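## Task

Exchange two objects: the cardboard box now sitting in the open drawer of the short, narrow three-drawer file cabinet must go into the open drawer of the wide three-drawer cabinet, and the printed block from that wide cabinet's drawer must go into the narrow cabinet's drawer. Afterwards every drawer must be pushed fully closed. The cabinets must stay roughly where they started, the robot must not topple or finish leaning, and the result must hold on its own without the robot propping anything up.

## Robot and tools

ROBOT. A Hello Robot Stretch 4 with a single arm: an omni-wheel base, a lift that rides up a mast, a telescoping arm reaching out forward, a wrist with yaw, pitch and roll, and a two-finger gripper. It stands about 1.6 m tall; the base rim lies within 0.23 m of the base origin. Cameras: head_camera (420x560), head_left_camera and head_right_camera (fisheye, 420x672), wrist_camera (616x392). A calibration block gives intrinsics and base-to-camera transforms; these are approximate, and the wrist camera's pose error grows with arm extension.

FRAMES. Base frame: origin on the floor beneath the base centre, x ahead, y to the left, z upward. hand_pose is reported in this frame as a point between the open fingertips; with all wrist joints at 0 its axes line up with the base frame, though the printed value may be a bit off. Odometry frame is the base frame as it stood when the scene began; heading is positive leftward, range -3.142 to 3.142, and wheel slip is counted as travel.

TOOLS.
- execute_actions: arguments actions (a list holding zero or one action) and cameras (list of camera names, or "all"; omitted or null means all, [] means none; an unknown name rejects the call). An empty list just reports state and images. One action contains base and/or joints, optionally pace and contact_limits; or end_of_arm alone. Everything in an action starts at once.
  base: exactly one key, each a relative offset from where the base last reported itself: translate_m (metres, -2 to 2, positive drives forward), strafe_m (metres, -2 to 2, positive slides left), rotate_rad (radians, -3.2 to 3.2, positive turns counter-clockwise seen from above).
  joints: one dictionary for the single arm, each entry an absolute target by name: lift_m 0 to 1.2 m; arm_m 0 to 0.55 m extension; wrist_yaw_rad -1.134 to 4.276 (0 straight ahead, positive left, 3.14 stowed back, above 3.4 the arm may interfere); wrist_pitch_rad -1.117 to 4.259 (0 level, 1.57 pointing down); wrist_roll_rad -1.117 to 4.259 (0 puts the fingers level; positive turns clockwise viewed from behind); gripper_m -0.038 to 0.141 m fingertip gap (negative means squeezing together). Joint targets outside range get clipped and reported; any other bad value or key refuses the whole call.
  pace: "slow", "default", "fast" or "max" (base up to 0.1/0.3/0.4/0.6 m/s and 1/2/3/4 rad/s; lower caps when the lift is above 0.2).
  contact_limits: {"arm_m": value} from 0 (gentlest) to 0.75 (firmest), default 0.5; arm stops when it pushes harder.
  end_of_arm: "enable_torque" re-powers wrist or gripper motors that shut off.
  An action runs at most 15 s. A stop reported in one call cancels the remaining execute_actions, wait and finished_scene calls of that reply.
- wait: seconds, 0 to 10; nothing new is commanded; returns state and images.
- zoom_image: camera name and region [x0, y0, x1, y1] in pixels of that camera's newest full image, origin top-left, no larger than 504 by 504.
- finished_scene: scene, the current scene number; irreversible; reports success and gives the next task.

RESULTS. base_status and joint_status: "done", "off_target" (resting away from target, possibly still pushing), "contact_stop_at_<key>" (blocked; that part may go slack), "limit_stop_at_<name>", "time_out", "torque_fault". on_its_own describes things not commanded this call; "held at" is a held target, not the position. A joint left out of an action may still drive toward an older target. lidar_m: 12 distances in metres, 30-degree sectors, first straight ahead then counter-clockwise (4th left, 7th behind, 10th right); "-" means nothing seen or closer than 0.25 m; glass and thin legs may be missed. wrist_depth_mm: 7x7 grid of median depths, 100 to 2000 mm, read from top-left. turned_by_wheels vs turned_by_imu differing by over about 0.1 rad suggests a collision or slip. base_tilt in degrees (forward, right positive) with a fixed bias up to about 1.5. motor_effort: percent of max, peak in brackets, positive toward higher joint values; a resting effort outside normal range hints at a load or contact; for wheel_0..2 positive means turning right.

GRIPPING. Command a gap smaller than the object to grip; going further below pulls it toward the wrist by up to a third of the difference. The gap reading and "done" do not prove a hold; look for a clear gripper effort change at targets of 0 or more. If fingertips jam on a surface below, raise the lift.

CAUTIONS. To unfold at the start, send lift_m 0.4 with wrist_yaw_rad 0 together. Self-collision stops are likely with pitch below -0.2 combined with roll below -0.4 or above 4. Pressing the gripper into things, or holding over about 2 kg level, can trip a wrist torque_fault. Driving or turning with more than 1 kg held and arm_m above 0.2 can tip the robot, especially at fast paces; steady pushes or pulls with a high gripper or high contact limit can too. Tilt above 6 degrees gives limit_stop_at_tilt and slackens lift, arm and wheels. Avoid dropping or slamming objects (especially the mug), hard hits and strong shoves on the cabinets; close drawers with moderate contact limits. A loose object may occasionally be nudged by an outside disturbance. The simulation keeps running between calls while the robot holds its last command.

Each tool is called after "Request:" as name(argument=value, ...) on one line, values as JSON.

## Session

Request:
execute_actions(actions=[])

Scene clock: 0.00 s.
base_odometry: x=+0.000 y=+0.000 heading=+0.000 (m, m, rad; odometry frame)
turned_by_wheels: +0.000 (rad since the last result)
turned_by_imu: +0.000 (rad since the last result)
base_tilt: forward=+0.0 right=-0.9 (deg)
lidar_m: 0.89 1.90 1.60 1.57 1.75 2.02 1.84 1.39 2.39 2.57 2.09 0.92
base_status: not commanded
joint_positions: lift_m=+0.157 arm_m=+0.003 wrist_yaw_rad=+3.184 wrist_pitch_rad=-0.010 wrist_roll_rad=+0.001 gripper_m=+0.057
joint_status: not commanded
motor_effort: lift_m=+20 arm_m=-1 wrist_yaw_rad=+0 wrist_pitch_rad=-4 wrist_roll_rad=+1 gripper_m=-1 wheel_0=+0 wheel_1=+0 wheel_2=+0 (%)
hand_pose: x=-0.1185 y=+0.0752 z=+0.3385 quat_wxyz=(-0.021, +0.005, +0.000, +1.000) (m; base frame)
wrist_depth_mm: - - 132 - - 1808 1808 / - - 125 201 - 1921 1756 / - 107 135 225 - 1863 1708 / 184 142 197 - - 1863 1756 / 202 1537 1661 1808 1921 1863 1708 / 205 976 200 1008 195 1229 1308 / 208 691 759 108 798 768 878
pictures: head_camera, head_left_camera, head_right_camera, wrist_camera
Images, in order (width x height): head_camera 420x560, head_left_camera 420x672, head_right_camera 420x672, wrist_camera 616x392.

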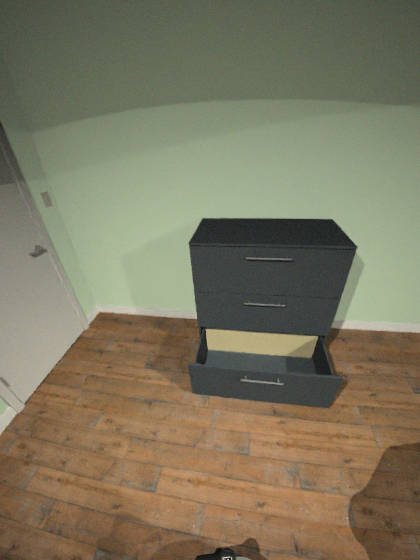

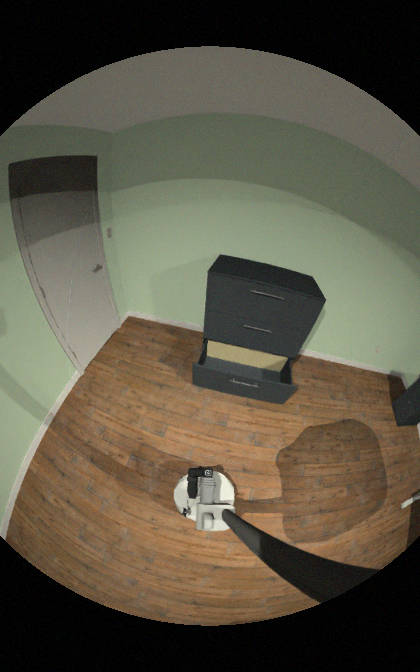

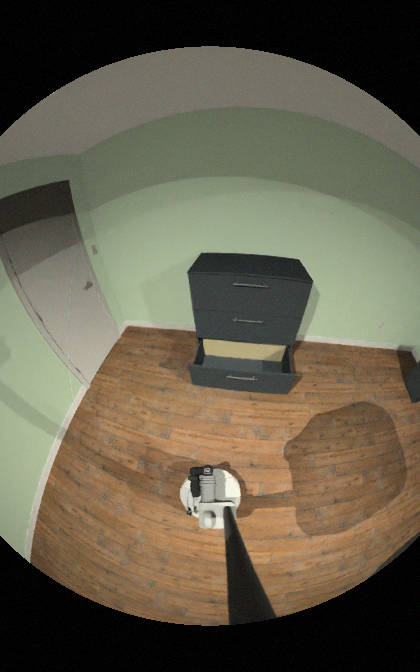

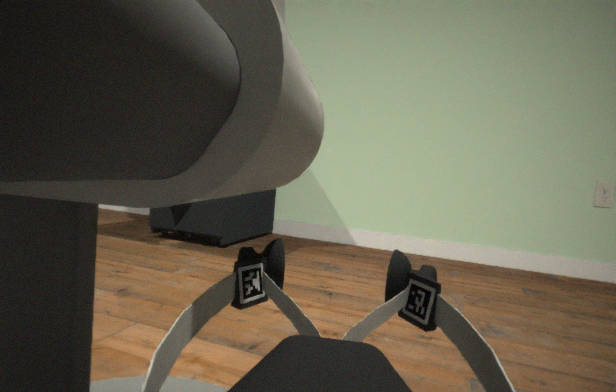

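Request:
execute_actions(actions=[{"base":{"strafe_m":-0.3},"joints":{"lift_m":0.6,"wrist_yaw_rad":0,"wrist_pitch_rad":0.9,"gripper_m":0.14}}], cameras=[])

Request:
execute_actions(actions=[{"base":{"translate_m":0.5}}])

Scene clock: 2.83 s.
base_odometry: x=+0.000 y=-0.300 heading=+0.000 (m, m, rad; odometry frame)
turned_by_wheels: +0.000 (rad since the last result)
turned_by_imu: +0.000 (rad since the last result)
base_tilt: forward=+0.1 right=-1.0 (deg)
lidar_m: 0.86 1.00 1.87 1.87 2.06 2.06 1.29 1.29 2.11 2.28 2.05 0.87
base_status: done
joint_positions: lift_m=+0.174 arm_m=+0.003 wrist_yaw_rad=+2.812 wrist_pitch_rad=+0.366 wrist_roll_rad=+0.001 gripper_m=+0.140
joint_status: lift_m limit_stop_at_own_body (moved +0.016 of +0.443); wrist_yaw_rad limit_stop_at_own_body (moved -0.372 of -3.184); wrist_pitch_rad limit_stop_at_own_body (moved +0.376 of +0.910); the others done
on_its_own: wrist_yaw_rad is held at +2.812, not at your +0.000, since a limit_stop_at_own_body; wrist_pitch_rad is held at +0.365, not at your +0.900, since a limit_stop_at_own_body; lift_m is slack since a limit_stop_at_own_body (your +0.600 is given up); arm_m is slack since a limit_stop_at_own_body
motor_effort: lift_m=+20(23) arm_m=+0(1) wrist_yaw_rad=+0(8) wrist_pitch_rad=-5(5) wrist_roll_rad=+1(0) gripper_m=-1(2) wheel_0=+0(9) wheel_1=+2(9) wheel_2=+0(1) (%)
hand_pose: x=-0.0531 y=+0.1699 z=+0.2484 quat_wxyz=(+0.161, -0.180, +0.030, +0.970) (m; base frame)
wrist_depth_mm: 1430 1499 1921 1921 1983 1983 1983 / 1576 1537 - - - - - / 1160 1205 1255 1281 1336 1397 1430 / 820 842 866 891 917 931 960 / 283 289 287 683 699 707 715 / 231 227 224 234 517 191 574 / 196 197 201 108 330 455 480
pictures: none
No camera images: the call's "cameras" was empty. Leave "cameras" out to get every camera's image.

not run: a stop came earlier in this reply.

Request:
execute_actions(actions=[{"base":{"translate_m":0.5},"joints":{"lift_m":0.6,"wrist_pitch_rad":0}}], cameras=[])

Request:
execute_actions(actions=[{"joints":{"wrist_yaw_rad":0,"wrist_pitch_rad":1.0,"arm_m":0.0}}])

Scene clock: 6.57 s.
base_odometry: x=+0.500 y=-0.300 heading=+0.000 (m, m, rad; odometry frame)
turned_by_wheels: +0.000 (rad since the last result)
turned_by_imu: +0.002 (rad since the last result)
base_tilt: forward=+0.0 right=-1.0 (deg)
lidar_m: 0.35 0.42 1.73 1.74 1.98 2.57 1.79 1.87 2.34 2.28 0.47 0.38
base_status: done
joint_positions: lift_m=+0.600 arm_m=+0.003 wrist_yaw_rad=+2.812 wrist_pitch_rad=+0.003 wrist_roll_rad=+0.001 gripper_m=+0.140
joint_status: all done
on_its_own: wrist_yaw_rad is held at +2.812, not at your +0.000, since a limit_stop_at_own_body; arm_m is slack since a limit_stop_at_own_body
motor_effort: lift_m=+23(26) arm_m=+0(0) wrist_yaw_rad=+0(1) wrist_pitch_rad=-6(12) wrist_roll_rad=+0(0) gripper_m=+1(0) wheel_0=+1(6) wheel_1=+1(6) wheel_2=-1(8) (%)
hand_pose: x=-0.0713 y=+0.1761 z=+0.7773 quat_wxyz=(+0.164, -0.001, +0.001, +0.986) (m; base frame)
wrist_depth_mm: 141 - - - - - - / 143 217 - - - - - / 145 262 - - - - - / - - - - - - - / - - - - - - - / 1863 1921 1863 - - 190 - / 1430 1464 1537 108 1708 1618 1756
pictures: none
No camera images: the call's "cameras" was empty. Leave "cameras" out to get every camera's image.

Scene clock: 8.80 s.
base_odometry: x=+0.500 y=-0.300 heading=+0.000 (m, m, rad; odometry frame)
turned_by_wheels: +0.000 (rad since the last result)
turned_by_imu: +0.001 (rad since the last result)
base_tilt: forward=+0.1 right=-1.0 (deg)
lidar_m: 0.37 0.42 1.74 1.74 1.97 2.57 1.77 1.87 2.31 2.27 0.47 0.39
base_status: not commanded
joint_positions: lift_m=+0.600 arm_m=+0.003 wrist_yaw_rad=+0.000 wrist_pitch_rad=+1.001 wrist_roll_rad=+0.001 gripper_m=+0.140
joint_status: all done
joint sent to its limit — the command would take arm_m past its lower limit, so that joint was sent only as far as its limit.
motor_effort: lift_m=+23(23) arm_m=-2(0) wrist_yaw_rad=-2(6) wrist_pitch_rad=-4(5) wrist_roll_rad=+1(1) gripper_m=+2(1) wheel_0=+1(1) wheel_1=+1(1) wheel_2=-1(1) (%)
hand_pose: x=+0.3291 y=-0.0873 z=+0.5351 quat_wxyz=(+0.877, +0.000, +0.480, +0.000) (m; base frame)
wrist_depth_mm: 1160 723 683 564 512 477 442 / 991 778 820 741 661 609 508 / 609 831 854 831 788 707 627 / 597 496 788 778 778 768 621 / 798 723 442 449 715 715 569 / 741 732 723 442 404 191 484 / 699 691 691 108 676 574 449
pictures: head_camera, head_left_camera, head_right_camera, wrist_camera
camera_calibration (this result's frames):
wrist_camera: T_world_to_cam=[[0.12967, -0.991551, 0.00337793, -0.118327], [-0.868617, -0.115235, -0.481898, 0.5739], [0.478216, 0.0595536, -0.876221, 0.542635], [0, 0, 0, 1]] pos_world=[0.254347, -0.0835102, 0.752429]
Images, in order (width x height): head_camera 420x560, head_left_camera 420x672, head_right_camera 420x672, wrist_camera 616x392.

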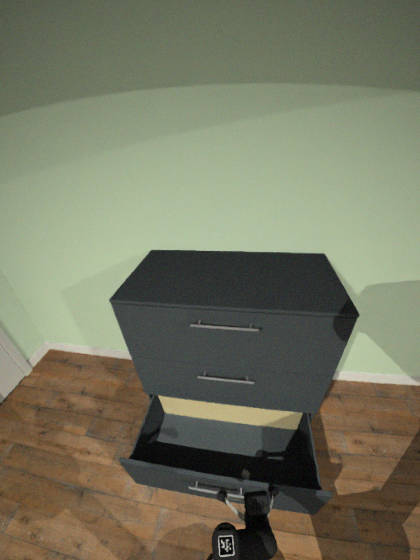

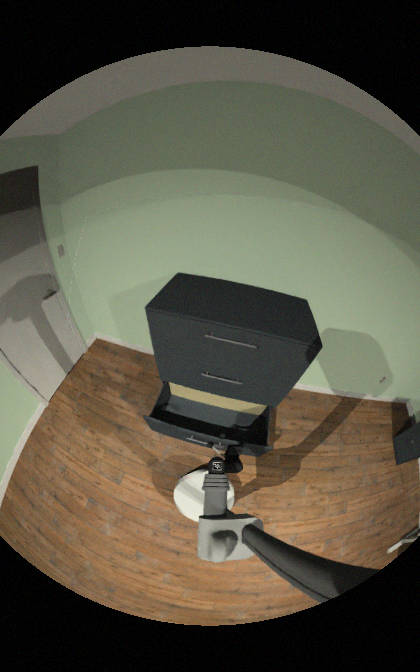

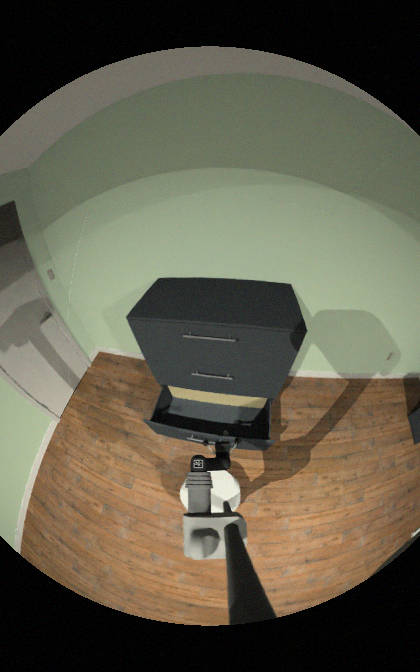

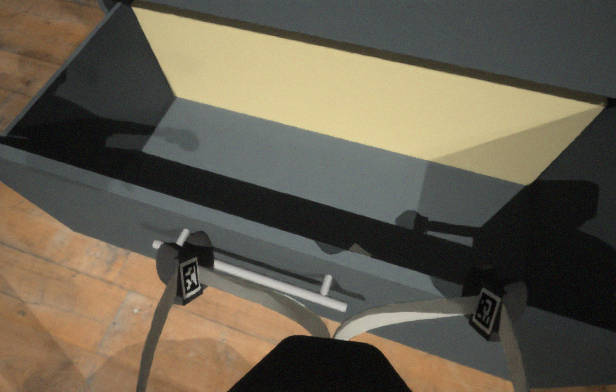

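Request:
execute_actions(actions=[{"joints":{"wrist_pitch_rad":1.57,"arm_m":0.3,"lift_m":0.6}}], cameras=["wrist_camera","head_camera"])

Scene clock: 11.30 s.
base_odometry: x=+0.500 y=-0.300 heading=+0.000 (m, m, rad; odometry frame)
turned_by_wheels: +0.000 (rad since the last result)
turned_by_imu: +0.001 (rad since the last result)
base_tilt: forward=+0.0 right=-0.8 (deg)
lidar_m: 0.36 0.42 1.74 1.77 1.99 2.58 1.79 1.88 2.35 2.28 0.48 0.38
base_status: not commanded
joint_positions: lift_m=+0.600 arm_m=+0.299 wrist_yaw_rad=+0.000 wrist_pitch_rad=+1.570 wrist_roll_rad=+0.001 gripper_m=+0.140
joint_status: all done
motor_effort: lift_m=+23(24) arm_m=+4(4) wrist_yaw_rad=-1(1) wrist_pitch_rad=+0(4) wrist_roll_rad=-1(0) gripper_m=+0(0) wheel_0=+2(1) wheel_1=+1(1) wheel_2=+0(0) (%)
hand_pose: x=+0.4704 y=-0.0874 z=+0.4895 quat_wxyz=(+0.707, +0.000, +0.707, +0.000) (m; base frame)
wrist_depth_mm: 569 661 654 627 609 525 469 / 597 661 647 634 621 615 597 / 609 676 654 640 634 621 609 / 410 517 654 647 640 627 591 / 778 399 379 504 634 634 549 / 778 759 741 357 353 191 496 / 788 759 668 107 723 349 375
pictures: head_camera, wrist_camera
camera_calibration (this result's frames):
wrist_camera: T_world_to_cam=[[0.110792, -0.9916, -0.0667359, -0.0933719], [-0.991441, -0.114941, 0.0619146, 0.466232], [-0.0690653, 0.059305, -0.995848, 0.751109], [0, 0, 0, 1]] pos_world=[0.524461, -0.0835429, 0.712893]
Images, in order (width x height): head_camera 420x560, wrist_camera 616x392.

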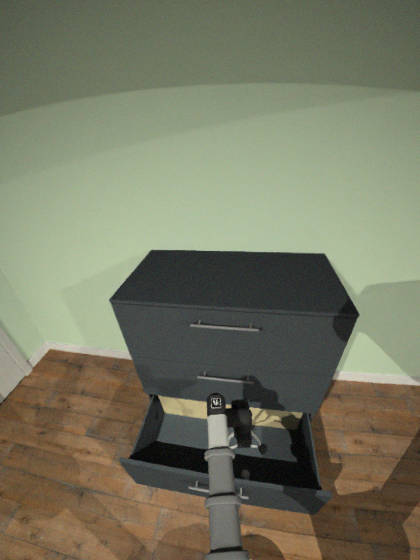

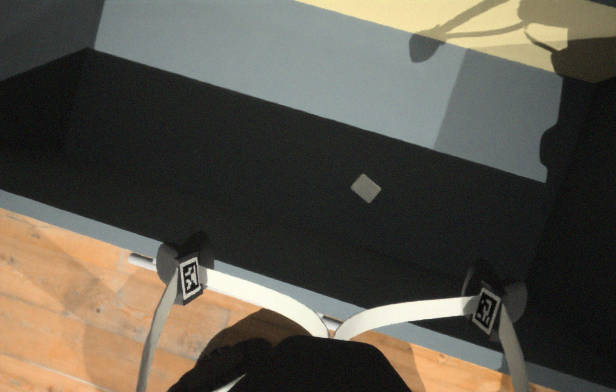

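Request:
execute_actions(actions=[{"base":{"strafe_m":-0.056},"joints":{"wrist_roll_rad":0.42,"arm_m":0.334,"lift_m":0.36,"gripper_m":0.09}}], cameras=["wrist_camera","head_camera"])

Scene clock: 14.80 s.
base_odometry: x=+0.500 y=-0.356 heading=+0.000 (m, m, rad; odometry frame)
turned_by_wheels: +0.000 (rad since the last result)
turned_by_imu: +0.001 (rad since the last result)
base_tilt: forward=+0.1 right=-1.0 (deg)
lidar_m: 0.36 0.41 0.70 1.81 2.06 2.58 1.79 1.89 2.28 2.21 0.45 0.37
base_status: done
joint_positions: lift_m=+0.360 arm_m=+0.333 wrist_yaw_rad=+0.000 wrist_pitch_rad=+1.570 wrist_roll_rad=+0.420 gripper_m=+0.090
joint_status: all done
motor_effort: lift_m=+18(19) arm_m=+4(4) wrist_yaw_rad=+0(1) wrist_pitch_rad=+1(2) wrist_roll_rad=+2(8) gripper_m=-3(1) wheel_0=-1(8) wheel_1=+1(4) wheel_2=+0(1) (%)
hand_pose: x=+0.5043 y=-0.0874 z=+0.2499 quat_wxyz=(+0.692, +0.147, +0.691, -0.147) (m; base frame)
wrist_depth_mm: 418 413 404 394 392 382 377 / 427 418 407 404 394 387 379 / 430 421 413 404 399 392 387 / 436 427 418 410 402 399 387 / 439 430 421 413 407 399 397 / 442 433 421 415 368 345 373 / 394 355 353 108 307 273 281
pictures: head_camera, wrist_camera
camera_calibration (this result's frames):
wrist_camera: T_world_to_cam=[[-0.302219, -0.950875, -0.0670832, 0.0988172], [-0.952439, 0.298334, 0.0621106, 0.531138], [-0.0390462, 0.0826636, -0.995812, 0.501745], [0, 0, 0, 1]] pos_world=[0.555332, -0.10597, 0.473284]
Images, in order (width x height): head_camera 420x560, wrist_camera 616x392.

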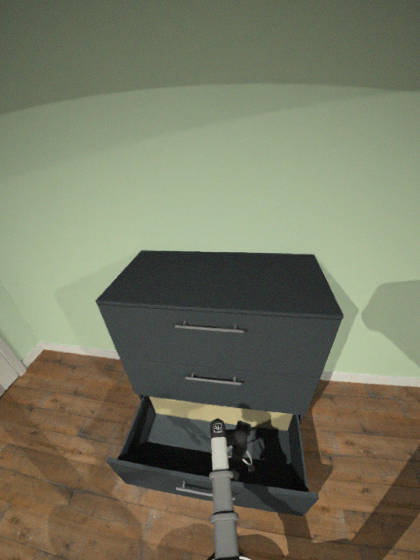

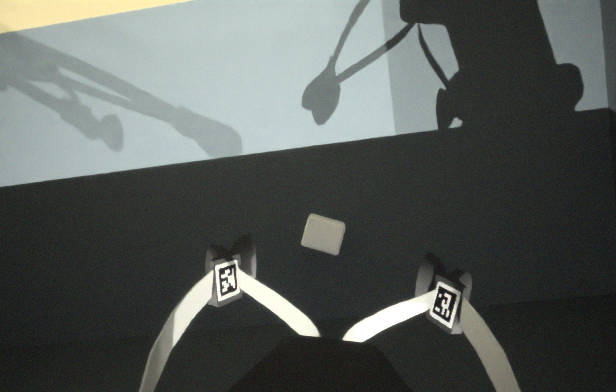

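Request:
execute_actions(actions=[{"joints":{"wrist_roll_rad":0.52,"arm_m":0.329,"lift_m":0.215},"pace":"slow"}], cameras=["wrist_camera","head_camera"])

Scene clock: 17.33 s.
base_odometry: x=+0.500 y=-0.356 heading=+0.000 (m, m, rad; odometry frame)
turned_by_wheels: +0.000 (rad since the last result)
turned_by_imu: +0.001 (rad since the last result)
base_tilt: forward=+0.1 right=-0.8 (deg)
lidar_m: 0.34 0.40 0.71 1.82 2.06 2.59 1.77 1.88 2.27 2.21 0.45 0.37
base_status: not commanded
joint_positions: lift_m=+0.215 arm_m=+0.330 wrist_yaw_rad=+0.000 wrist_pitch_rad=+1.570 wrist_roll_rad=+0.520 gripper_m=+0.090
joint_status: all done
motor_effort: lift_m=+17(15) arm_m=-5(6) wrist_yaw_rad=+0(1) wrist_pitch_rad=+1(0) wrist_roll_rad=+1(1) gripper_m=-2(1) wheel_0=+0(0) wheel_1=+1(1) wheel_2=+0(0) (%)
hand_pose: x=+0.5010 y=-0.0874 z=+0.1050 quat_wxyz=(+0.684, +0.182, +0.683, -0.182) (m; base frame)
wrist_depth_mm: 271 267 262 257 253 248 246 / 274 268 264 260 255 250 246 / 278 272 267 263 257 252 249 / 281 274 270 265 260 256 251 / 285 278 272 262 263 258 255 / 287 282 276 268 264 259 257 / 290 285 278 108 267 256 255
pictures: head_camera, wrist_camera
camera_calibration (this result's frames):
wrist_camera: T_world_to_cam=[[-0.395635, -0.915949, -0.0671576, 0.137938], [-0.917898, 0.391921, 0.0621381, 0.527823], [-0.0305949, 0.0862279, -0.995806, 0.35332], [0, 0, 0, 1]] pos_world=[0.549871, -0.110986, 0.328304]
Images, in order (width x height): head_camera 420x560, wrist_camera 616x392.

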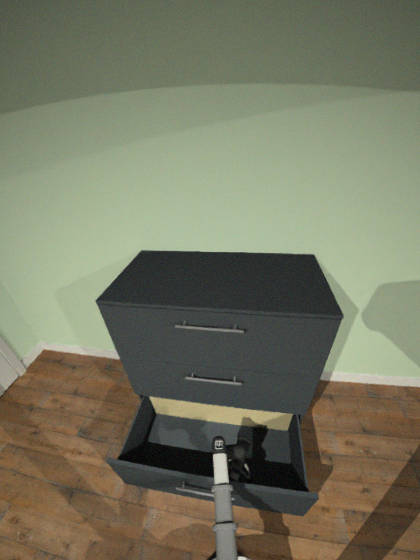

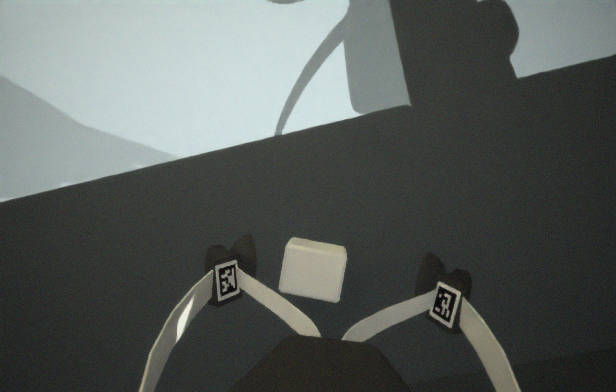

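Request:
execute_actions(actions=[{"base":{"strafe_m":0.013},"joints":{"lift_m":0.197},"pace":"slow"}], cameras=["wrist_camera"])

Request:
execute_actions(actions=[{"joints":{"gripper_m":0.01}}], cameras=["wrist_camera"])

Request:
execute_actions(actions=[{"joints":{"lift_m":0.55}}], cameras=["wrist_camera"])

Scene clock: 19.00 s.
base_odometry: x=+0.500 y=-0.343 heading=+0.000 (m, m, rad; odometry frame)
turned_by_wheels: +0.000 (rad since the last result)
turned_by_imu: +0.001 (rad since the last result)
base_tilt: forward=+0.1 right=-0.8 (deg)
lidar_m: 0.36 0.41 1.82 1.79 2.04 2.58 1.79 1.89 2.27 2.22 0.48 0.37
base_status: done
joint_positions: lift_m=+0.197 arm_m=+0.330 wrist_yaw_rad=+0.000 wrist_pitch_rad=+1.570 wrist_roll_rad=+0.520 gripper_m=+0.090
joint_status: all done
motor_effort: lift_m=+17(17) arm_m=-5(5) wrist_yaw_rad=+0(0) wrist_pitch_rad=+0(0) wrist_roll_rad=+2(2) gripper_m=+0(3) wheel_0=-2(6) wheel_1=+2(4) wheel_2=+0(1) (%)
hand_pose: x=+0.5010 y=-0.0874 z=+0.0869 quat_wxyz=(+0.684, +0.182, +0.683, -0.182) (m; base frame)
wrist_depth_mm: 253 248 243 240 236 231 229 / 256 250 246 242 237 233 230 / 259 254 249 244 240 236 233 / 262 256 252 247 243 238 236 / 265 259 253 248 244 240 237 / 267 262 256 251 246 241 239 / 271 265 260 108 249 243 241
pictures: wrist_camera
camera_calibration (this result's frames):
wrist_camera: T_world_to_cam=[[-0.395636, -0.915949, -0.0671576, 0.136729], [-0.917898, 0.391922, 0.0621381, 0.528941], [-0.0305948, 0.0862279, -0.995806, 0.335386], [0, 0, 0, 1]] pos_world=[0.54987, -0.110986, 0.310294]
Images, in order (width x height): wrist_camera 616x392.

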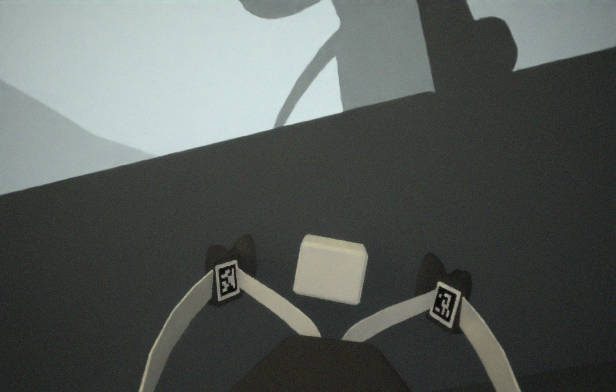

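Scene clock: 20.60 s.
base_odometry: x=+0.500 y=-0.343 heading=+0.000 (m, m, rad; odometry frame)
turned_by_wheels: +0.000 (rad since the last result)
turned_by_imu: +0.001 (rad since the last result)
base_tilt: forward=+0.1 right=-0.9 (deg)
lidar_m: 0.36 0.39 1.81 1.80 2.05 2.58 1.78 1.88 2.29 2.23 0.46 0.37
base_status: not commanded
joint_positions: lift_m=+0.197 arm_m=+0.330 wrist_yaw_rad=+0.000 wrist_pitch_rad=+1.570 wrist_roll_rad=+0.520 gripper_m=+0.010
joint_status: all done
motor_effort: lift_m=+17(17) arm_m=-5(5) wrist_yaw_rad=+0(0) wrist_pitch_rad=+1(2) wrist_roll_rad=+2(1) gripper_m=-14(13) wheel_0=-1(2) wheel_1=+2(2) wheel_2=+0(0) (%)
hand_pose: x=+0.5010 y=-0.0874 z=+0.0869 quat_wxyz=(+0.684, +0.182, +0.683, -0.182) (m; base frame)
wrist_depth_mm: 253 248 244 239 236 230 229 / 256 251 246 242 238 234 231 / 258 254 249 245 240 236 233 / 260 257 252 247 242 238 235 / 264 259 254 214 245 241 238 / 267 260 188 250 187 243 239 / 270 265 260 108 248 243 240
pictures: wrist_camera
camera_calibration (this result's frames):
wrist_camera: T_world_to_cam=[[-0.395641, -0.915947, -0.0671576, 0.136732], [-0.917896, 0.391927, 0.0621382, 0.52894], [-0.0305944, 0.0862281, -0.995806, 0.335385], [0, 0, 0, 1]] pos_world=[0.549869, -0.110987, 0.310294]
Images, in order (width x height): wrist_camera 616x392.

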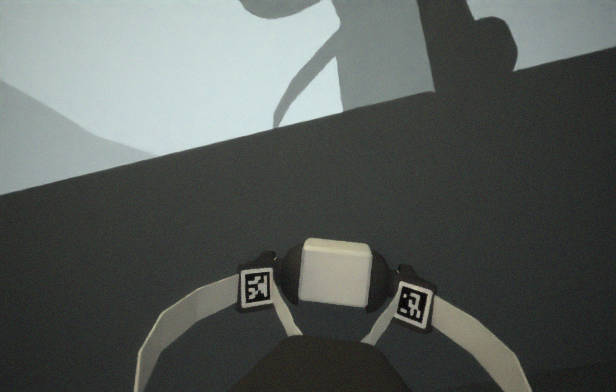

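Scene clock: 23.07 s.
base_odometry: x=+0.500 y=-0.343 heading=+0.000 (m, m, rad; odometry frame)
turned_by_wheels: +0.000 (rad since the last result)
turned_by_imu: +0.001 (rad since the last result)
base_tilt: forward=+0.1 right=-0.9 (deg)
lidar_m: 0.34 0.41 1.82 1.80 2.03 2.58 1.78 1.87 2.28 2.24 0.46 0.38
base_status: not commanded
joint_positions: lift_m=+0.550 arm_m=+0.330 wrist_yaw_rad=+0.000 wrist_pitch_rad=+1.570 wrist_roll_rad=+0.520 gripper_m=+0.010
joint_status: all done
motor_effort: lift_m=+23(27) arm_m=-5(5) wrist_yaw_rad=+0(0) wrist_pitch_rad=-1(0) wrist_roll_rad=+2(2) gripper_m=-15(13) wheel_0=-1(2) wheel_1=+2(2) wheel_2=+0(0) (%)
hand_pose: x=+0.5010 y=-0.0874 z=+0.4395 quat_wxyz=(+0.684, +0.182, +0.683, -0.182) (m; base frame)
wrist_depth_mm: 289 427 480 539 569 559 433 / 530 603 603 585 574 569 455 / 621 615 603 597 580 574 469 / 634 621 609 597 580 574 492 / 634 627 615 214 585 525 449 / 640 627 188 370 187 349 320 / 473 387 370 107 310 296 647
pictures: wrist_camera
camera_calibration (this result's frames):
wrist_camera: T_world_to_cam=[[-0.395641, -0.915947, -0.0671576, 0.160406], [-0.917895, 0.391927, 0.0621381, 0.507025], [-0.0305943, 0.0862281, -0.995806, 0.686474], [0, 0, 0, 1]] pos_world=[0.549861, -0.110987, 0.662862]
Images, in order (width x height): wrist_camera 616x392.

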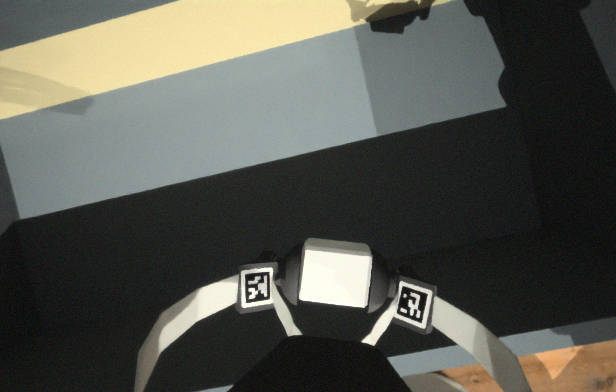

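Held. Turn to look for the other cabinet.

Request:
execute_actions(actions=[{"base":{"rotate_rad":-2.4},"joints":{"arm_m":0.1,"wrist_roll_rad":0}}], cameras=["head_camera","head_left_camera"])

Scene clock: 25.90 s.
base_odometry: x=+0.500 y=-0.343 heading=-2.400 (m, m, rad; odometry frame)
turned_by_wheels: -2.400 (rad since the last result)
turned_by_imu: -2.364 (rad since the last result)
base_tilt: forward=+0.0 right=-0.8 (deg)
lidar_m: 2.28 2.25 1.88 0.40 0.35 0.38 0.49 1.80 1.86 2.38 2.57 1.78
base_status: done
joint_positions: lift_m=+0.550 arm_m=+0.101 wrist_yaw_rad=+0.000 wrist_pitch_rad=+1.570 wrist_roll_rad=+0.000 gripper_m=+0.010
joint_status: all done
motor_effort: lift_m=+22(23) arm_m=-5(6) wrist_yaw_rad=-1(1) wrist_pitch_rad=+1(0) wrist_roll_rad=+0(7) gripper_m=-15(13) wheel_0=+2(7) wheel_1=+0(8) wheel_2=-1(9) (%)
hand_pose: x=+0.2720 y=-0.0874 z=+0.4395 quat_wxyz=(+0.707, +0.000, +0.707, +0.000) (m; base frame)
wrist_depth_mm: 676 668 654 640 621 615 609 / 683 676 661 647 634 621 615 / 699 683 668 654 647 627 621 / 699 699 676 661 654 634 627 / 715 707 676 214 654 640 634 / 723 699 188 455 187 647 634 / 723 484 473 108 668 654 640
pictures: head_camera, head_left_camera
Images, in order (width x height): head_camera 420x560, head_left_camera 420x672.

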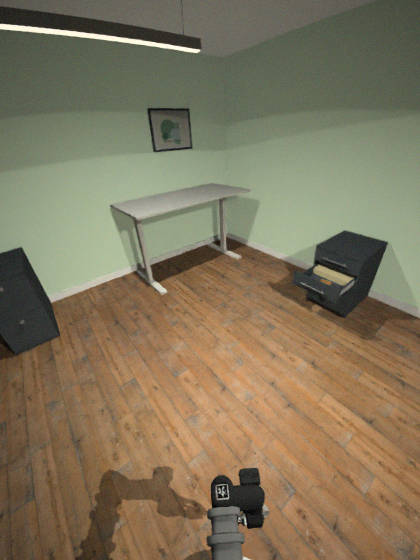

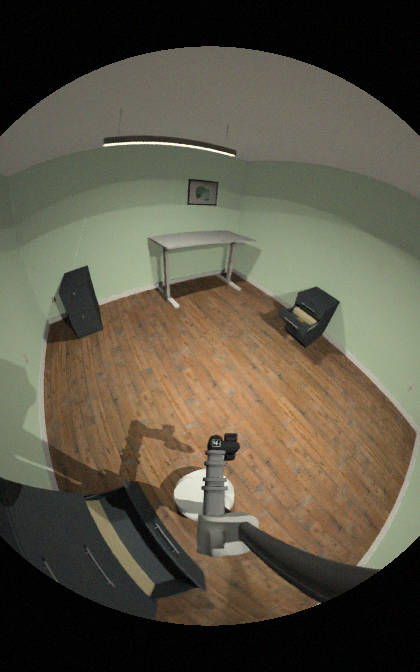

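Request:
execute_actions(actions=[{"base":{"rotate_rad":-0.3}}], cameras=[])

Request:
execute_actions(actions=[{"base":{"translate_m":1.4},"joints":{"lift_m":0.8},"pace":"fast"}], cameras=[])

Request:
execute_actions(actions=[{"base":{"rotate_rad":-0.68}}], cameras=["head_camera","head_left_camera"])

Scene clock: 28.40 s.
base_odometry: x=+0.500 y=-0.343 heading=-2.699 (m, m, rad; odometry frame)
turned_by_wheels: -0.300 (rad since the last result)
turned_by_imu: -0.294 (rad since the last result)
base_tilt: forward=+0.1 right=-1.0 (deg)
lidar_m: 1.78 2.26 2.22 0.49 0.38 0.34 0.41 0.66 1.79 1.98 2.60 1.79
base_status: done
joint_positions: lift_m=+0.550 arm_m=+0.101 wrist_yaw_rad=+0.000 wrist_pitch_rad=+1.570 wrist_roll_rad=+0.000 gripper_m=+0.010
joint_status: not commanded
motor_effort: lift_m=+22(22) arm_m=-5(5) wrist_yaw_rad=+0(1) wrist_pitch_rad=+1(1) wrist_roll_rad=-1(1) gripper_m=-13(16) wheel_0=+2(6) wheel_1=+2(7) wheel_2=+0(7) (%)
hand_pose: x=+0.2720 y=-0.0874 z=+0.4395 quat_wxyz=(+0.707, +0.000, +0.707, +0.000) (m; base frame)
wrist_depth_mm: 676 661 661 640 634 621 609 / 683 676 654 654 634 627 609 / 699 683 661 661 640 627 615 / 707 699 676 661 654 640 627 / 715 699 676 215 654 640 627 / 715 707 188 455 187 647 640 / 723 484 473 108 661 654 647
pictures: none
No camera images: the call's "cameras" was empty. Leave "cameras" out to get every camera's image.

Scene clock: 33.27 s.
base_odometry: x=-0.765 y=-0.942 heading=-2.699 (m, m, rad; odometry frame)
turned_by_wheels: +0.000 (rad since the last result)
turned_by_imu: +0.004 (rad since the last result)
base_tilt: forward=+0.1 right=-0.9 (deg)
lidar_m: 1.60 1.29 1.26 1.93 2.30 1.60 1.64 2.72 2.65 1.85 0.54 0.53
base_status: done
joint_positions: lift_m=+0.800 arm_m=+0.101 wrist_yaw_rad=+0.000 wrist_pitch_rad=+1.570 wrist_roll_rad=+0.000 gripper_m=+0.010
joint_status: all done
motor_effort: lift_m=+22(29) arm_m=-4(5) wrist_yaw_rad=-1(0) wrist_pitch_rad=+0(1) wrist_roll_rad=+0(0) gripper_m=-14(13) wheel_0=-2(8) wheel_1=+0(7) wheel_2=+3(13) (%)
hand_pose: x=+0.2719 y=-0.0874 z=+0.6895 quat_wxyz=(+0.707, +0.000, +0.707, +0.000) (m; base frame)
wrist_depth_mm: 946 917 917 891 866 477 392 / 946 931 917 891 878 866 442 / 960 946 917 891 878 866 854 / 960 946 931 891 891 878 854 / 976 960 917 214 891 878 878 / 991 976 189 707 187 891 878 / 1008 976 741 108 917 878 891
pictures: none
No camera images: the call's "cameras" was empty. Leave "cameras" out to get every camera's image.

Scene clock: 34.70 s.
base_odometry: x=-0.765 y=-0.942 heading=+2.904 (m, m, rad; odometry frame)
turned_by_wheels: -0.680 (rad since the last result)
turned_by_imu: -0.670 (rad since the last result)
base_tilt: forward=+0.1 right=-0.8 (deg)
lidar_m: 0.52 0.57 1.36 1.26 1.32 1.92 2.29 1.58 2.08 2.62 2.11 0.59
base_status: done
joint_positions: lift_m=+0.800 arm_m=+0.101 wrist_yaw_rad=+0.000 wrist_pitch_rad=+1.570 wrist_roll_rad=+0.000 gripper_m=+0.010
joint_status: not commanded
motor_effort: lift_m=+22(22) arm_m=-4(4) wrist_yaw_rad=+0(1) wrist_pitch_rad=+1(0) wrist_roll_rad=+0(0) gripper_m=-15(14) wheel_0=+0(7) wheel_1=+0(8) wheel_2=+2(7) (%)
hand_pose: x=+0.2719 y=-0.0874 z=+0.6896 quat_wxyz=(+0.707, +0.000, +0.707, +0.000) (m; base frame)
wrist_depth_mm: 946 917 904 878 866 842 831 / 946 931 904 891 878 854 842 / 960 931 917 904 891 866 842 / 960 946 946 917 891 878 854 / 976 960 866 215 904 878 854 / 991 960 188 707 187 904 866 / 1008 991 741 108 917 891 891
pictures: head_camera, head_left_camera
Images, in order (width x height): head_camera 420x560, head_left_camera 420x672.

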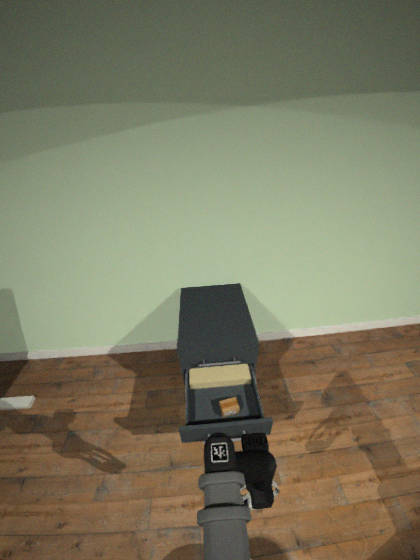

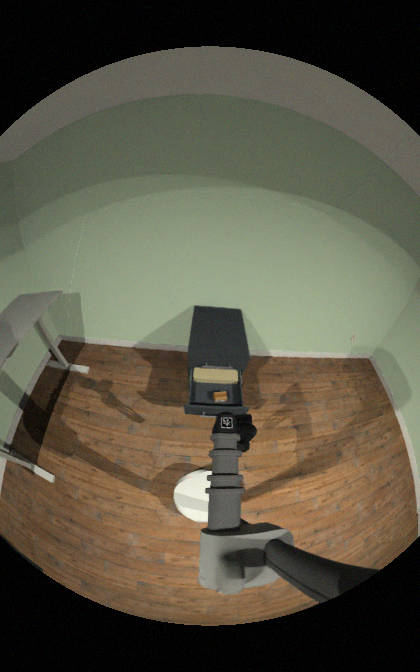

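Request:
execute_actions(actions=[{"base":{"strafe_m":0.13},"joints":{"arm_m":0.5}}], cameras=["head_camera","wrist_camera"])

Scene clock: 37.53 s.
base_odometry: x=-0.796 y=-1.069 heading=+2.904 (m, m, rad; odometry frame)
turned_by_wheels: +0.000 (rad since the last result)
turned_by_imu: +0.001 (rad since the last result)
base_tilt: forward=+0.0 right=-0.9 (deg)
lidar_m: 0.53 1.50 1.19 1.14 1.18 1.85 2.28 1.66 2.06 2.76 2.13 0.54
base_status: done
joint_positions: lift_m=+0.800 arm_m=+0.499 wrist_yaw_rad=+0.000 wrist_pitch_rad=+1.570 wrist_roll_rad=+0.000 gripper_m=+0.010
joint_status: all done
motor_effort: lift_m=+22(22) arm_m=+4(5) wrist_yaw_rad=+0(0) wrist_pitch_rad=+2(2) wrist_roll_rad=+1(0) gripper_m=-13(15) wheel_0=+0(10) wheel_1=-1(8) wheel_2=+1(1) (%)
hand_pose: x=+0.6704 y=-0.0874 z=+0.6896 quat_wxyz=(+0.707, +0.000, +0.707, +0.000) (m; base frame)
wrist_depth_mm: 946 904 904 389 332 324 322 / 946 931 904 459 452 442 436 / 946 946 917 512 500 492 477 / 976 946 931 521 504 500 668 / 976 946 946 215 512 508 854 / 991 976 189 421 187 430 452 / 1008 991 960 108 917 891 878
pictures: head_camera, wrist_camera
camera_calibration (this result's frames):
wrist_camera: T_world_to_cam=[[0.111457, -0.991526, -0.0667354, -0.102622], [-0.991364, -0.115606, 0.061916, 0.652034], [-0.0691063, 0.0592581, -0.995848, 0.964141], [0, 0, 0, 1]] pos_world=[0.724469, -0.0835065, 0.912917]
Images, in order (width x height): head_camera 420x560, wrist_camera 616x392.

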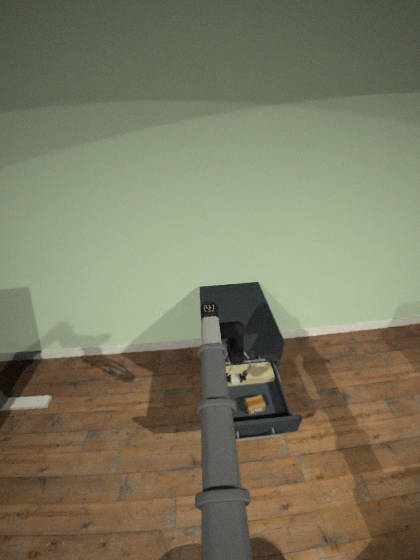

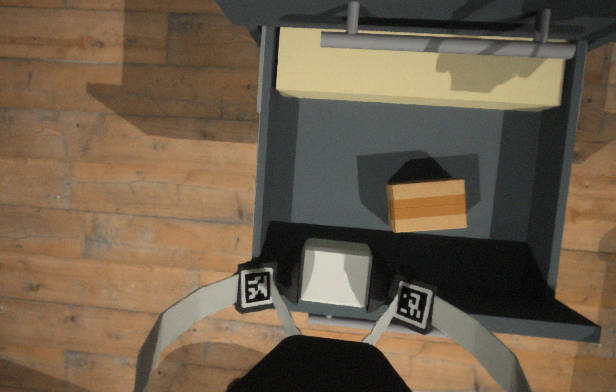

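Request:
execute_actions(actions=[{"joints":{"arm_m":0.54,"wrist_roll_rad":1.57,"lift_m":0.56}}], cameras=["head_camera","wrist_camera"])

Scene clock: 40.80 s.
base_odometry: x=-0.796 y=-1.069 heading=+2.904 (m, m, rad; odometry frame)
turned_by_wheels: +0.000 (rad since the last result)
turned_by_imu: +0.001 (rad since the last result)
base_tilt: forward=+0.0 right=-0.9 (deg)
lidar_m: 0.54 1.50 1.20 1.14 1.18 1.82 2.29 1.65 2.06 2.76 2.10 0.54
base_status: not commanded
joint_positions: lift_m=+0.560 arm_m=+0.539 wrist_yaw_rad=+0.000 wrist_pitch_rad=+1.570 wrist_roll_rad=+1.570 gripper_m=+0.010
joint_status: all done
motor_effort: lift_m=+18(21) arm_m=+4(5) wrist_yaw_rad=+0(1) wrist_pitch_rad=-1(1) wrist_roll_rad=+2(4) gripper_m=-15(16) wheel_0=+0(0) wheel_1=-2(1) wheel_2=+1(1) (%)
hand_pose: x=+0.7103 y=-0.0874 z=+0.4499 quat_wxyz=(+0.501, +0.500, +0.500, -0.499) (m; base frame)
wrist_depth_mm: 235 233 277 274 224 265 236 / 238 235 279 277 224 267 232 / 240 237 282 279 225 271 226 / 242 239 285 281 277 273 222 / 245 242 289 214 278 274 217 / 247 243 189 285 187 267 214 / 249 246 291 108 282 243 209
pictures: head_camera, wrist_camera
camera_calibration (this result's frames):
wrist_camera: T_world_to_cam=[[-0.991334, -0.112603, -0.0676585, 0.73755], [-0.116868, 0.991162, 0.0627733, 0.181659], [0.0599921, 0.0701364, -0.995732, 0.637467], [0, 0, 0, 1]] pos_world=[0.714145, -0.141713, 0.673244]
Images, in order (width x height): head_camera 420x560, wrist_camera 616x392.

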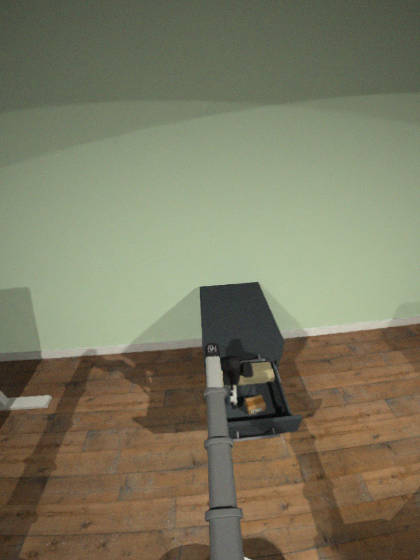

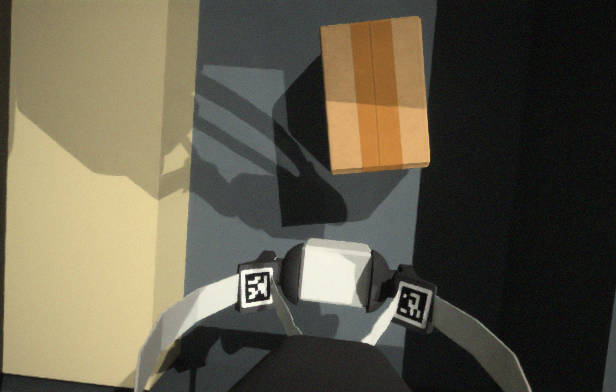

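Request:
execute_actions(actions=[{"joints":{"lift_m":0.528},"pace":"slow"}], cameras=[])

Request:
execute_actions(actions=[{"joints":{"gripper_m":0.1}}], cameras=[])

Request:
execute_actions(actions=[{"joints":{"lift_m":0.6}}], cameras=[])

Request:
execute_actions(actions=[{"base":{"strafe_m":-0.103},"joints":{"arm_m":0.529,"wrist_roll_rad":1.37}}], cameras=["head_camera","wrist_camera"])

Scene clock: 43.27 s.
base_odometry: x=-0.796 y=-1.069 heading=+2.904 (m, m, rad; odometry frame)
turned_by_wheels: +0.000 (rad since the last result)
turned_by_imu: +0.001 (rad since the last result)
base_tilt: forward=+0.1 right=-0.7 (deg)
lidar_m: 0.53 1.51 1.20 1.14 1.19 1.82 2.30 1.65 2.08 2.76 2.13 0.55
base_status: not commanded
joint_positions: lift_m=+0.528 arm_m=+0.539 wrist_yaw_rad=+0.000 wrist_pitch_rad=+1.570 wrist_roll_rad=+1.570 gripper_m=+0.010
joint_status: all done
motor_effort: lift_m=+18(15) arm_m=+4(4) wrist_yaw_rad=+0(1) wrist_pitch_rad=-1(0) wrist_roll_rad=+1(1) gripper_m=-12(14) wheel_0=+0(0) wheel_1=-2(1) wheel_2=+1(1) (%)
hand_pose: x=+0.7104 y=-0.0874 z=+0.4179 quat_wxyz=(+0.501, +0.500, +0.500, -0.499) (m; base frame)
wrist_depth_mm: 203 202 246 242 191 235 231 / 205 204 249 245 193 237 230 / 208 205 251 247 194 239 227 / 209 207 253 249 245 241 222 / 211 211 256 213 246 243 218 / 213 211 189 252 187 245 213 / 215 213 260 108 250 242 208
pictures: none
No camera images: the call's "cameras" was empty. Leave "cameras" out to get every camera's image.

Scene clock: 44.97 s.
base_odometry: x=-0.796 y=-1.069 heading=+2.904 (m, m, rad; odometry frame)
turned_by_wheels: +0.000 (rad since the last result)
turned_by_imu: +0.001 (rad since the last result)
base_tilt: forward=+0.1 right=-0.9 (deg)
lidar_m: 0.54 1.52 1.21 1.14 1.19 1.84 2.30 1.64 2.07 2.76 2.14 0.55
base_status: not commanded
joint_positions: lift_m=+0.528 arm_m=+0.539 wrist_yaw_rad=+0.000 wrist_pitch_rad=+1.570 wrist_roll_rad=+1.570 gripper_m=+0.100
joint_status: all done
motor_effort: lift_m=+18(18) arm_m=+4(4) wrist_yaw_rad=-1(0) wrist_pitch_rad=+0(0) wrist_roll_rad=+2(2) gripper_m=+0(14) wheel_0=+0(0) wheel_1=-1(1) wheel_2=+1(1) (%)
hand_pose: x=+0.7104 y=-0.0874 z=+0.4179 quat_wxyz=(+0.501, +0.500, +0.500, -0.499) (m; base frame)
wrist_depth_mm: 203 202 246 242 191 235 232 / 206 204 248 244 192 236 230 / 207 205 251 246 195 239 227 / 209 207 253 250 245 241 223 / 211 211 254 249 246 243 218 / 213 214 256 253 248 243 213 / 214 213 260 108 252 248 209
pictures: none
No camera images: the call's "cameras" was empty. Leave "cameras" out to get every camera's image.

Scene clock: 46.23 s.
base_odometry: x=-0.796 y=-1.069 heading=+2.904 (m, m, rad; odometry frame)
turned_by_wheels: +0.000 (rad since the last result)
turned_by_imu: +0.001 (rad since the last result)
base_tilt: forward=+0.1 right=-1.1 (deg)
lidar_m: 0.52 1.50 1.21 1.14 1.18 1.82 2.29 1.63 2.08 2.75 2.11 0.54
base_status: not commanded
joint_positions: lift_m=+0.600 arm_m=+0.539 wrist_yaw_rad=+0.000 wrist_pitch_rad=+1.570 wrist_roll_rad=+1.570 gripper_m=+0.100
joint_status: all done
motor_effort: lift_m=+23(22) arm_m=+4(5) wrist_yaw_rad=+0(1) wrist_pitch_rad=+0(0) wrist_roll_rad=+1(3) gripper_m=-1(1) wheel_0=+0(0) wheel_1=-2(1) wheel_2=+1(1) (%)
hand_pose: x=+0.7104 y=-0.0874 z=+0.4895 quat_wxyz=(+0.501, +0.500, +0.500, -0.499) (m; base frame)
wrist_depth_mm: 204 272 317 312 307 303 236 / 207 274 317 315 262 304 231 / 211 277 322 319 265 307 226 / 213 279 327 322 315 312 222 / 217 281 287 324 317 293 222 / 220 286 324 325 320 246 219 / 224 286 296 108 317 286 216
pictures: none
No camera images: the call's "cameras" was empty. Leave "cameras" out to get every camera's image.

Scene clock: 47.70 s.
base_odometry: x=-0.772 y=-0.969 heading=+2.904 (m, m, rad; odometry frame)
turned_by_wheels: +0.000 (rad since the last result)
turned_by_imu: +0.001 (rad since the last result)
base_tilt: forward=-0.1 right=-0.9 (deg)
lidar_m: 0.52 1.52 1.33 1.24 1.31 1.90 2.29 1.60 2.08 2.66 2.15 0.55
base_status: done
joint_positions: lift_m=+0.600 arm_m=+0.530 wrist_yaw_rad=+0.000 wrist_pitch_rad=+1.570 wrist_roll_rad=+1.370 gripper_m=+0.100
joint_status: all done
motor_effort: lift_m=+23(23) arm_m=-5(5) wrist_yaw_rad=-1(0) wrist_pitch_rad=+1(1) wrist_roll_rad=+0(3) gripper_m=+1(0) wheel_0=+1(8) wheel_1=+1(7) wheel_2=+0(1) (%)
hand_pose: x=+0.7009 y=-0.0874 z=+0.4895 quat_wxyz=(+0.548, +0.448, +0.547, -0.447) (m; base frame)
wrist_depth_mm: 188 272 268 278 676 668 654 / 178 273 303 312 309 274 248 / 212 276 320 317 312 309 244 / 281 279 324 319 314 309 226 / 286 282 325 274 315 286 215 / 289 285 330 276 273 222 213 / 291 289 336 108 324 242 654
pictures: head_camera, wrist_camera
camera_calibration (this result's frames):
wrist_camera: T_world_to_cam=[[-0.949434, -0.306597, -0.0676276, 0.684565], [-0.310734, 0.948433, 0.0626125, 0.310308], [0.0449434, 0.0804606, -0.995744, 0.688909], [0, 0, 0, 1]] pos_world=[0.715411, -0.139851, 0.712843]
Images, in order (width x height): head_camera 420x560, wrist_camera 616x392.

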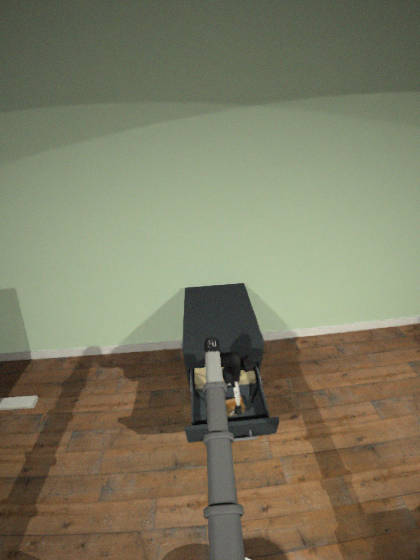

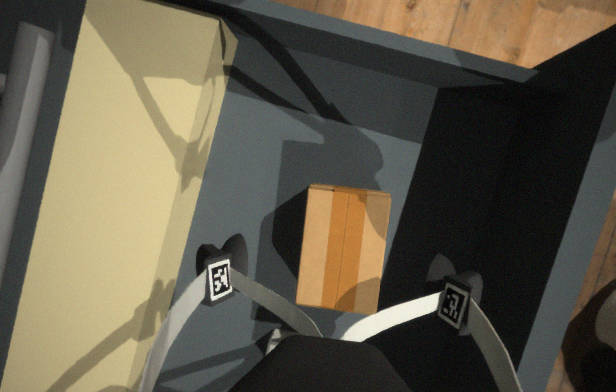

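Request:
execute_actions(actions=[{"joints":{"lift_m":0.532,"arm_m":0.524}}], cameras=[])

Request:
execute_actions(actions=[{"joints":{"gripper_m":0.025}}], cameras=[])

Request:
execute_actions(actions=[{"joints":{"lift_m":0.68}}], cameras=["wrist_camera"])

Request:
execute_actions(actions=[{"joints":{"arm_m":0.05,"wrist_roll_rad":0}}], cameras=["head_camera","wrist_camera"])

Scene clock: 49.70 s.
base_odometry: x=-0.772 y=-0.969 heading=+2.904 (m, m, rad; odometry frame)
turned_by_wheels: +0.000 (rad since the last result)
turned_by_imu: +0.001 (rad since the last result)
base_tilt: forward=+0.1 right=-0.9 (deg)
lidar_m: 0.54 1.50 1.31 1.25 1.28 1.90 2.28 1.60 2.11 2.66 2.11 0.57
base_status: not commanded
joint_positions: lift_m=+0.532 arm_m=+0.525 wrist_yaw_rad=+0.000 wrist_pitch_rad=+1.570 wrist_roll_rad=+1.370 gripper_m=+0.100
joint_status: all done
motor_effort: lift_m=+18(19) arm_m=-5(5) wrist_yaw_rad=+0(0) wrist_pitch_rad=-1(0) wrist_roll_rad=-1(0) gripper_m=-2(1) wheel_0=+1(1) wheel_1=+1(1) wheel_2=+1(0) (%)
hand_pose: x=+0.6960 y=-0.0874 z=+0.4219 quat_wxyz=(+0.548, +0.448, +0.547, -0.447) (m; base frame)
wrist_depth_mm: 206 204 249 246 217 188 190 / 209 207 252 248 244 241 227 / 211 210 255 251 246 241 234 / 213 227 257 251 247 246 218 / 215 248 258 205 211 247 203 / 217 262 260 206 205 214 190 / 220 266 264 108 254 233 182
pictures: none
No camera images: the call's "cameras" was empty. Leave "cameras" out to get every camera's image.

Scene clock: 51.27 s.
base_odometry: x=-0.772 y=-0.969 heading=+2.904 (m, m, rad; odometry frame)
turned_by_wheels: +0.000 (rad since the last result)
turned_by_imu: +0.001 (rad since the last result)
base_tilt: forward=+0.1 right=-0.9 (deg)
lidar_m: 0.53 1.51 1.31 1.24 1.28 1.90 2.27 1.59 2.07 2.67 2.11 0.54
base_status: not commanded
joint_positions: lift_m=+0.532 arm_m=+0.525 wrist_yaw_rad=+0.000 wrist_pitch_rad=+1.570 wrist_roll_rad=+1.370 gripper_m=+0.025
joint_status: all done
motor_effort: lift_m=+18(18) arm_m=-5(5) wrist_yaw_rad=-1(0) wrist_pitch_rad=+1(1) wrist_roll_rad=-1(1) gripper_m=-13(16) wheel_0=+1(1) wheel_1=+1(1) wheel_2=+0(0) (%)
hand_pose: x=+0.6960 y=-0.0874 z=+0.4219 quat_wxyz=(+0.548, +0.448, +0.547, -0.447) (m; base frame)
wrist_depth_mm: 207 203 249 246 217 189 191 / 208 206 252 248 245 240 226 / 211 209 254 250 246 242 234 / 213 227 257 251 248 245 217 / 215 248 258 194 191 248 203 / 218 253 190 195 193 223 190 / 220 267 265 108 254 223 180
pictures: none
No camera images: the call's "cameras" was empty. Leave "cameras" out to get every camera's image.

Scene clock: 52.97 s.
base_odometry: x=-0.772 y=-0.969 heading=+2.904 (m, m, rad; odometry frame)
turned_by_wheels: +0.000 (rad since the last result)
turned_by_imu: +0.001 (rad since the last result)
base_tilt: forward=+0.1 right=-0.9 (deg)
lidar_m: 0.51 1.50 1.30 1.24 1.30 1.91 2.30 1.60 2.09 2.67 2.13 0.56
base_status: not commanded
joint_positions: lift_m=+0.680 arm_m=+0.525 wrist_yaw_rad=+0.000 wrist_pitch_rad=+1.570 wrist_roll_rad=+1.370 gripper_m=+0.025
joint_status: all done
motor_effort: lift_m=+23(23) arm_m=-5(5) wrist_yaw_rad=+0(0) wrist_pitch_rad=+1(3) wrist_roll_rad=-1(1) gripper_m=-14(16) wheel_0=+1(1) wheel_1=+1(0) wheel_2=+0(0) (%)
hand_pose: x=+0.6960 y=-0.0874 z=+0.5695 quat_wxyz=(+0.548, +0.448, +0.547, -0.447) (m; base frame)
wrist_depth_mm: 197 270 349 768 750 741 723 / 208 268 351 392 384 357 741 / 219 353 359 397 389 349 750 / 231 359 404 397 394 322 750 / 236 364 389 194 192 320 750 / 241 368 190 195 192 290 768 / 248 375 418 108 334 293 699
pictures: wrist_camera
camera_calibration (this result's frames):
wrist_camera: T_world_to_cam=[[-0.949437, -0.306586, -0.0676276, 0.685239], [-0.310723, 0.948436, 0.0626125, 0.303744], [0.0449443, 0.0804601, -0.995744, 0.768758], [0, 0, 0, 1]] pos_world=[0.71042, -0.139851, 0.792809]
Images, in order (width x height): wrist_camera 616x392.

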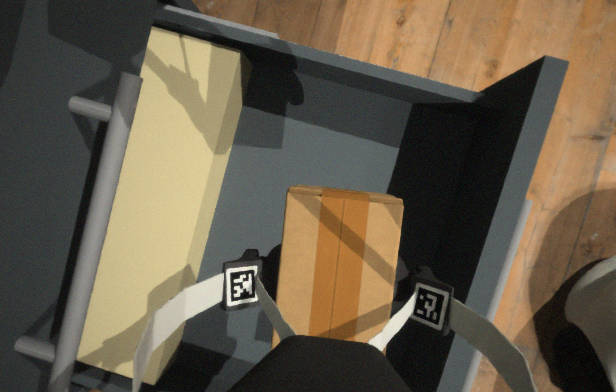

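Scene clock: 55.43 s.
base_odometry: x=-0.772 y=-0.969 heading=+2.904 (m, m, rad; odometry frame)
turned_by_wheels: +0.000 (rad since the last result)
turned_by_imu: +0.001 (rad since the last result)
base_tilt: forward=+0.0 right=-1.0 (deg)
lidar_m: 0.51 1.50 1.32 1.24 1.29 1.91 2.29 1.60 2.07 2.67 2.13 0.55
base_status: not commanded
joint_positions: lift_m=+0.680 arm_m=+0.051 wrist_yaw_rad=+0.000 wrist_pitch_rad=+1.570 wrist_roll_rad=+0.000 gripper_m=+0.025
joint_status: all done
motor_effort: lift_m=+23(23) arm_m=-5(5) wrist_yaw_rad=+1(0) wrist_pitch_rad=+0(1) wrist_roll_rad=+0(3) gripper_m=-13(14) wheel_0=+1(1) wheel_1=+1(1) wheel_2=+1(0) (%)
hand_pose: x=+0.2219 y=-0.0874 z=+0.5695 quat_wxyz=(+0.707, +0.000, +0.707, +0.000) (m; base frame)
wrist_depth_mm: 820 788 788 768 750 732 723 / 831 809 798 768 750 741 732 / 831 809 798 778 768 741 741 / 854 820 798 621 768 759 741 / 842 831 603 193 192 759 750 / 866 831 190 195 193 768 759 / 866 842 609 108 798 788 768
pictures: head_camera, wrist_camera
camera_calibration (this result's frames):
wrist_camera: T_world_to_cam=[[0.110908, -0.991585, -0.0667783, -0.0605042], [-0.991401, -0.115083, 0.0622975, 0.214669], [-0.0694583, 0.0592948, -0.995821, 0.813643], [0, 0, 0, 1]] pos_world=[0.276048, -0.0835352, 0.792829]
Images, in order (width x height): head_camera 420x560, wrist_camera 616x392.

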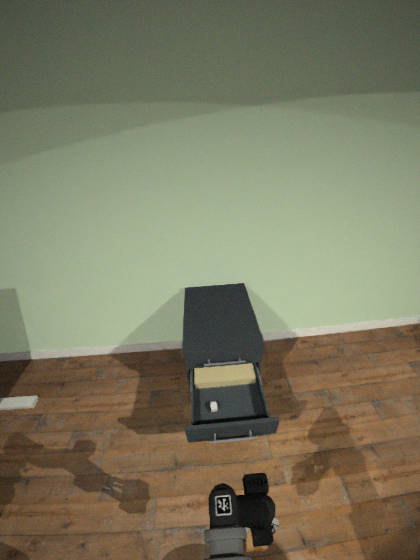

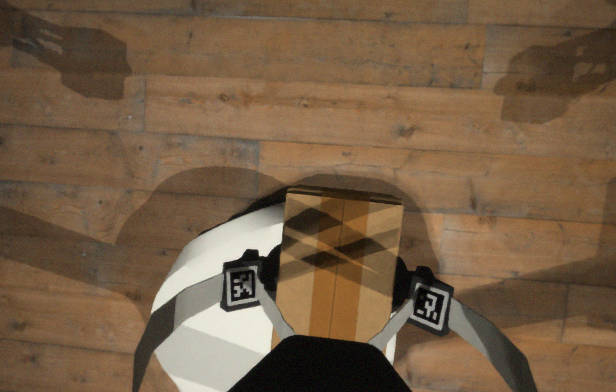

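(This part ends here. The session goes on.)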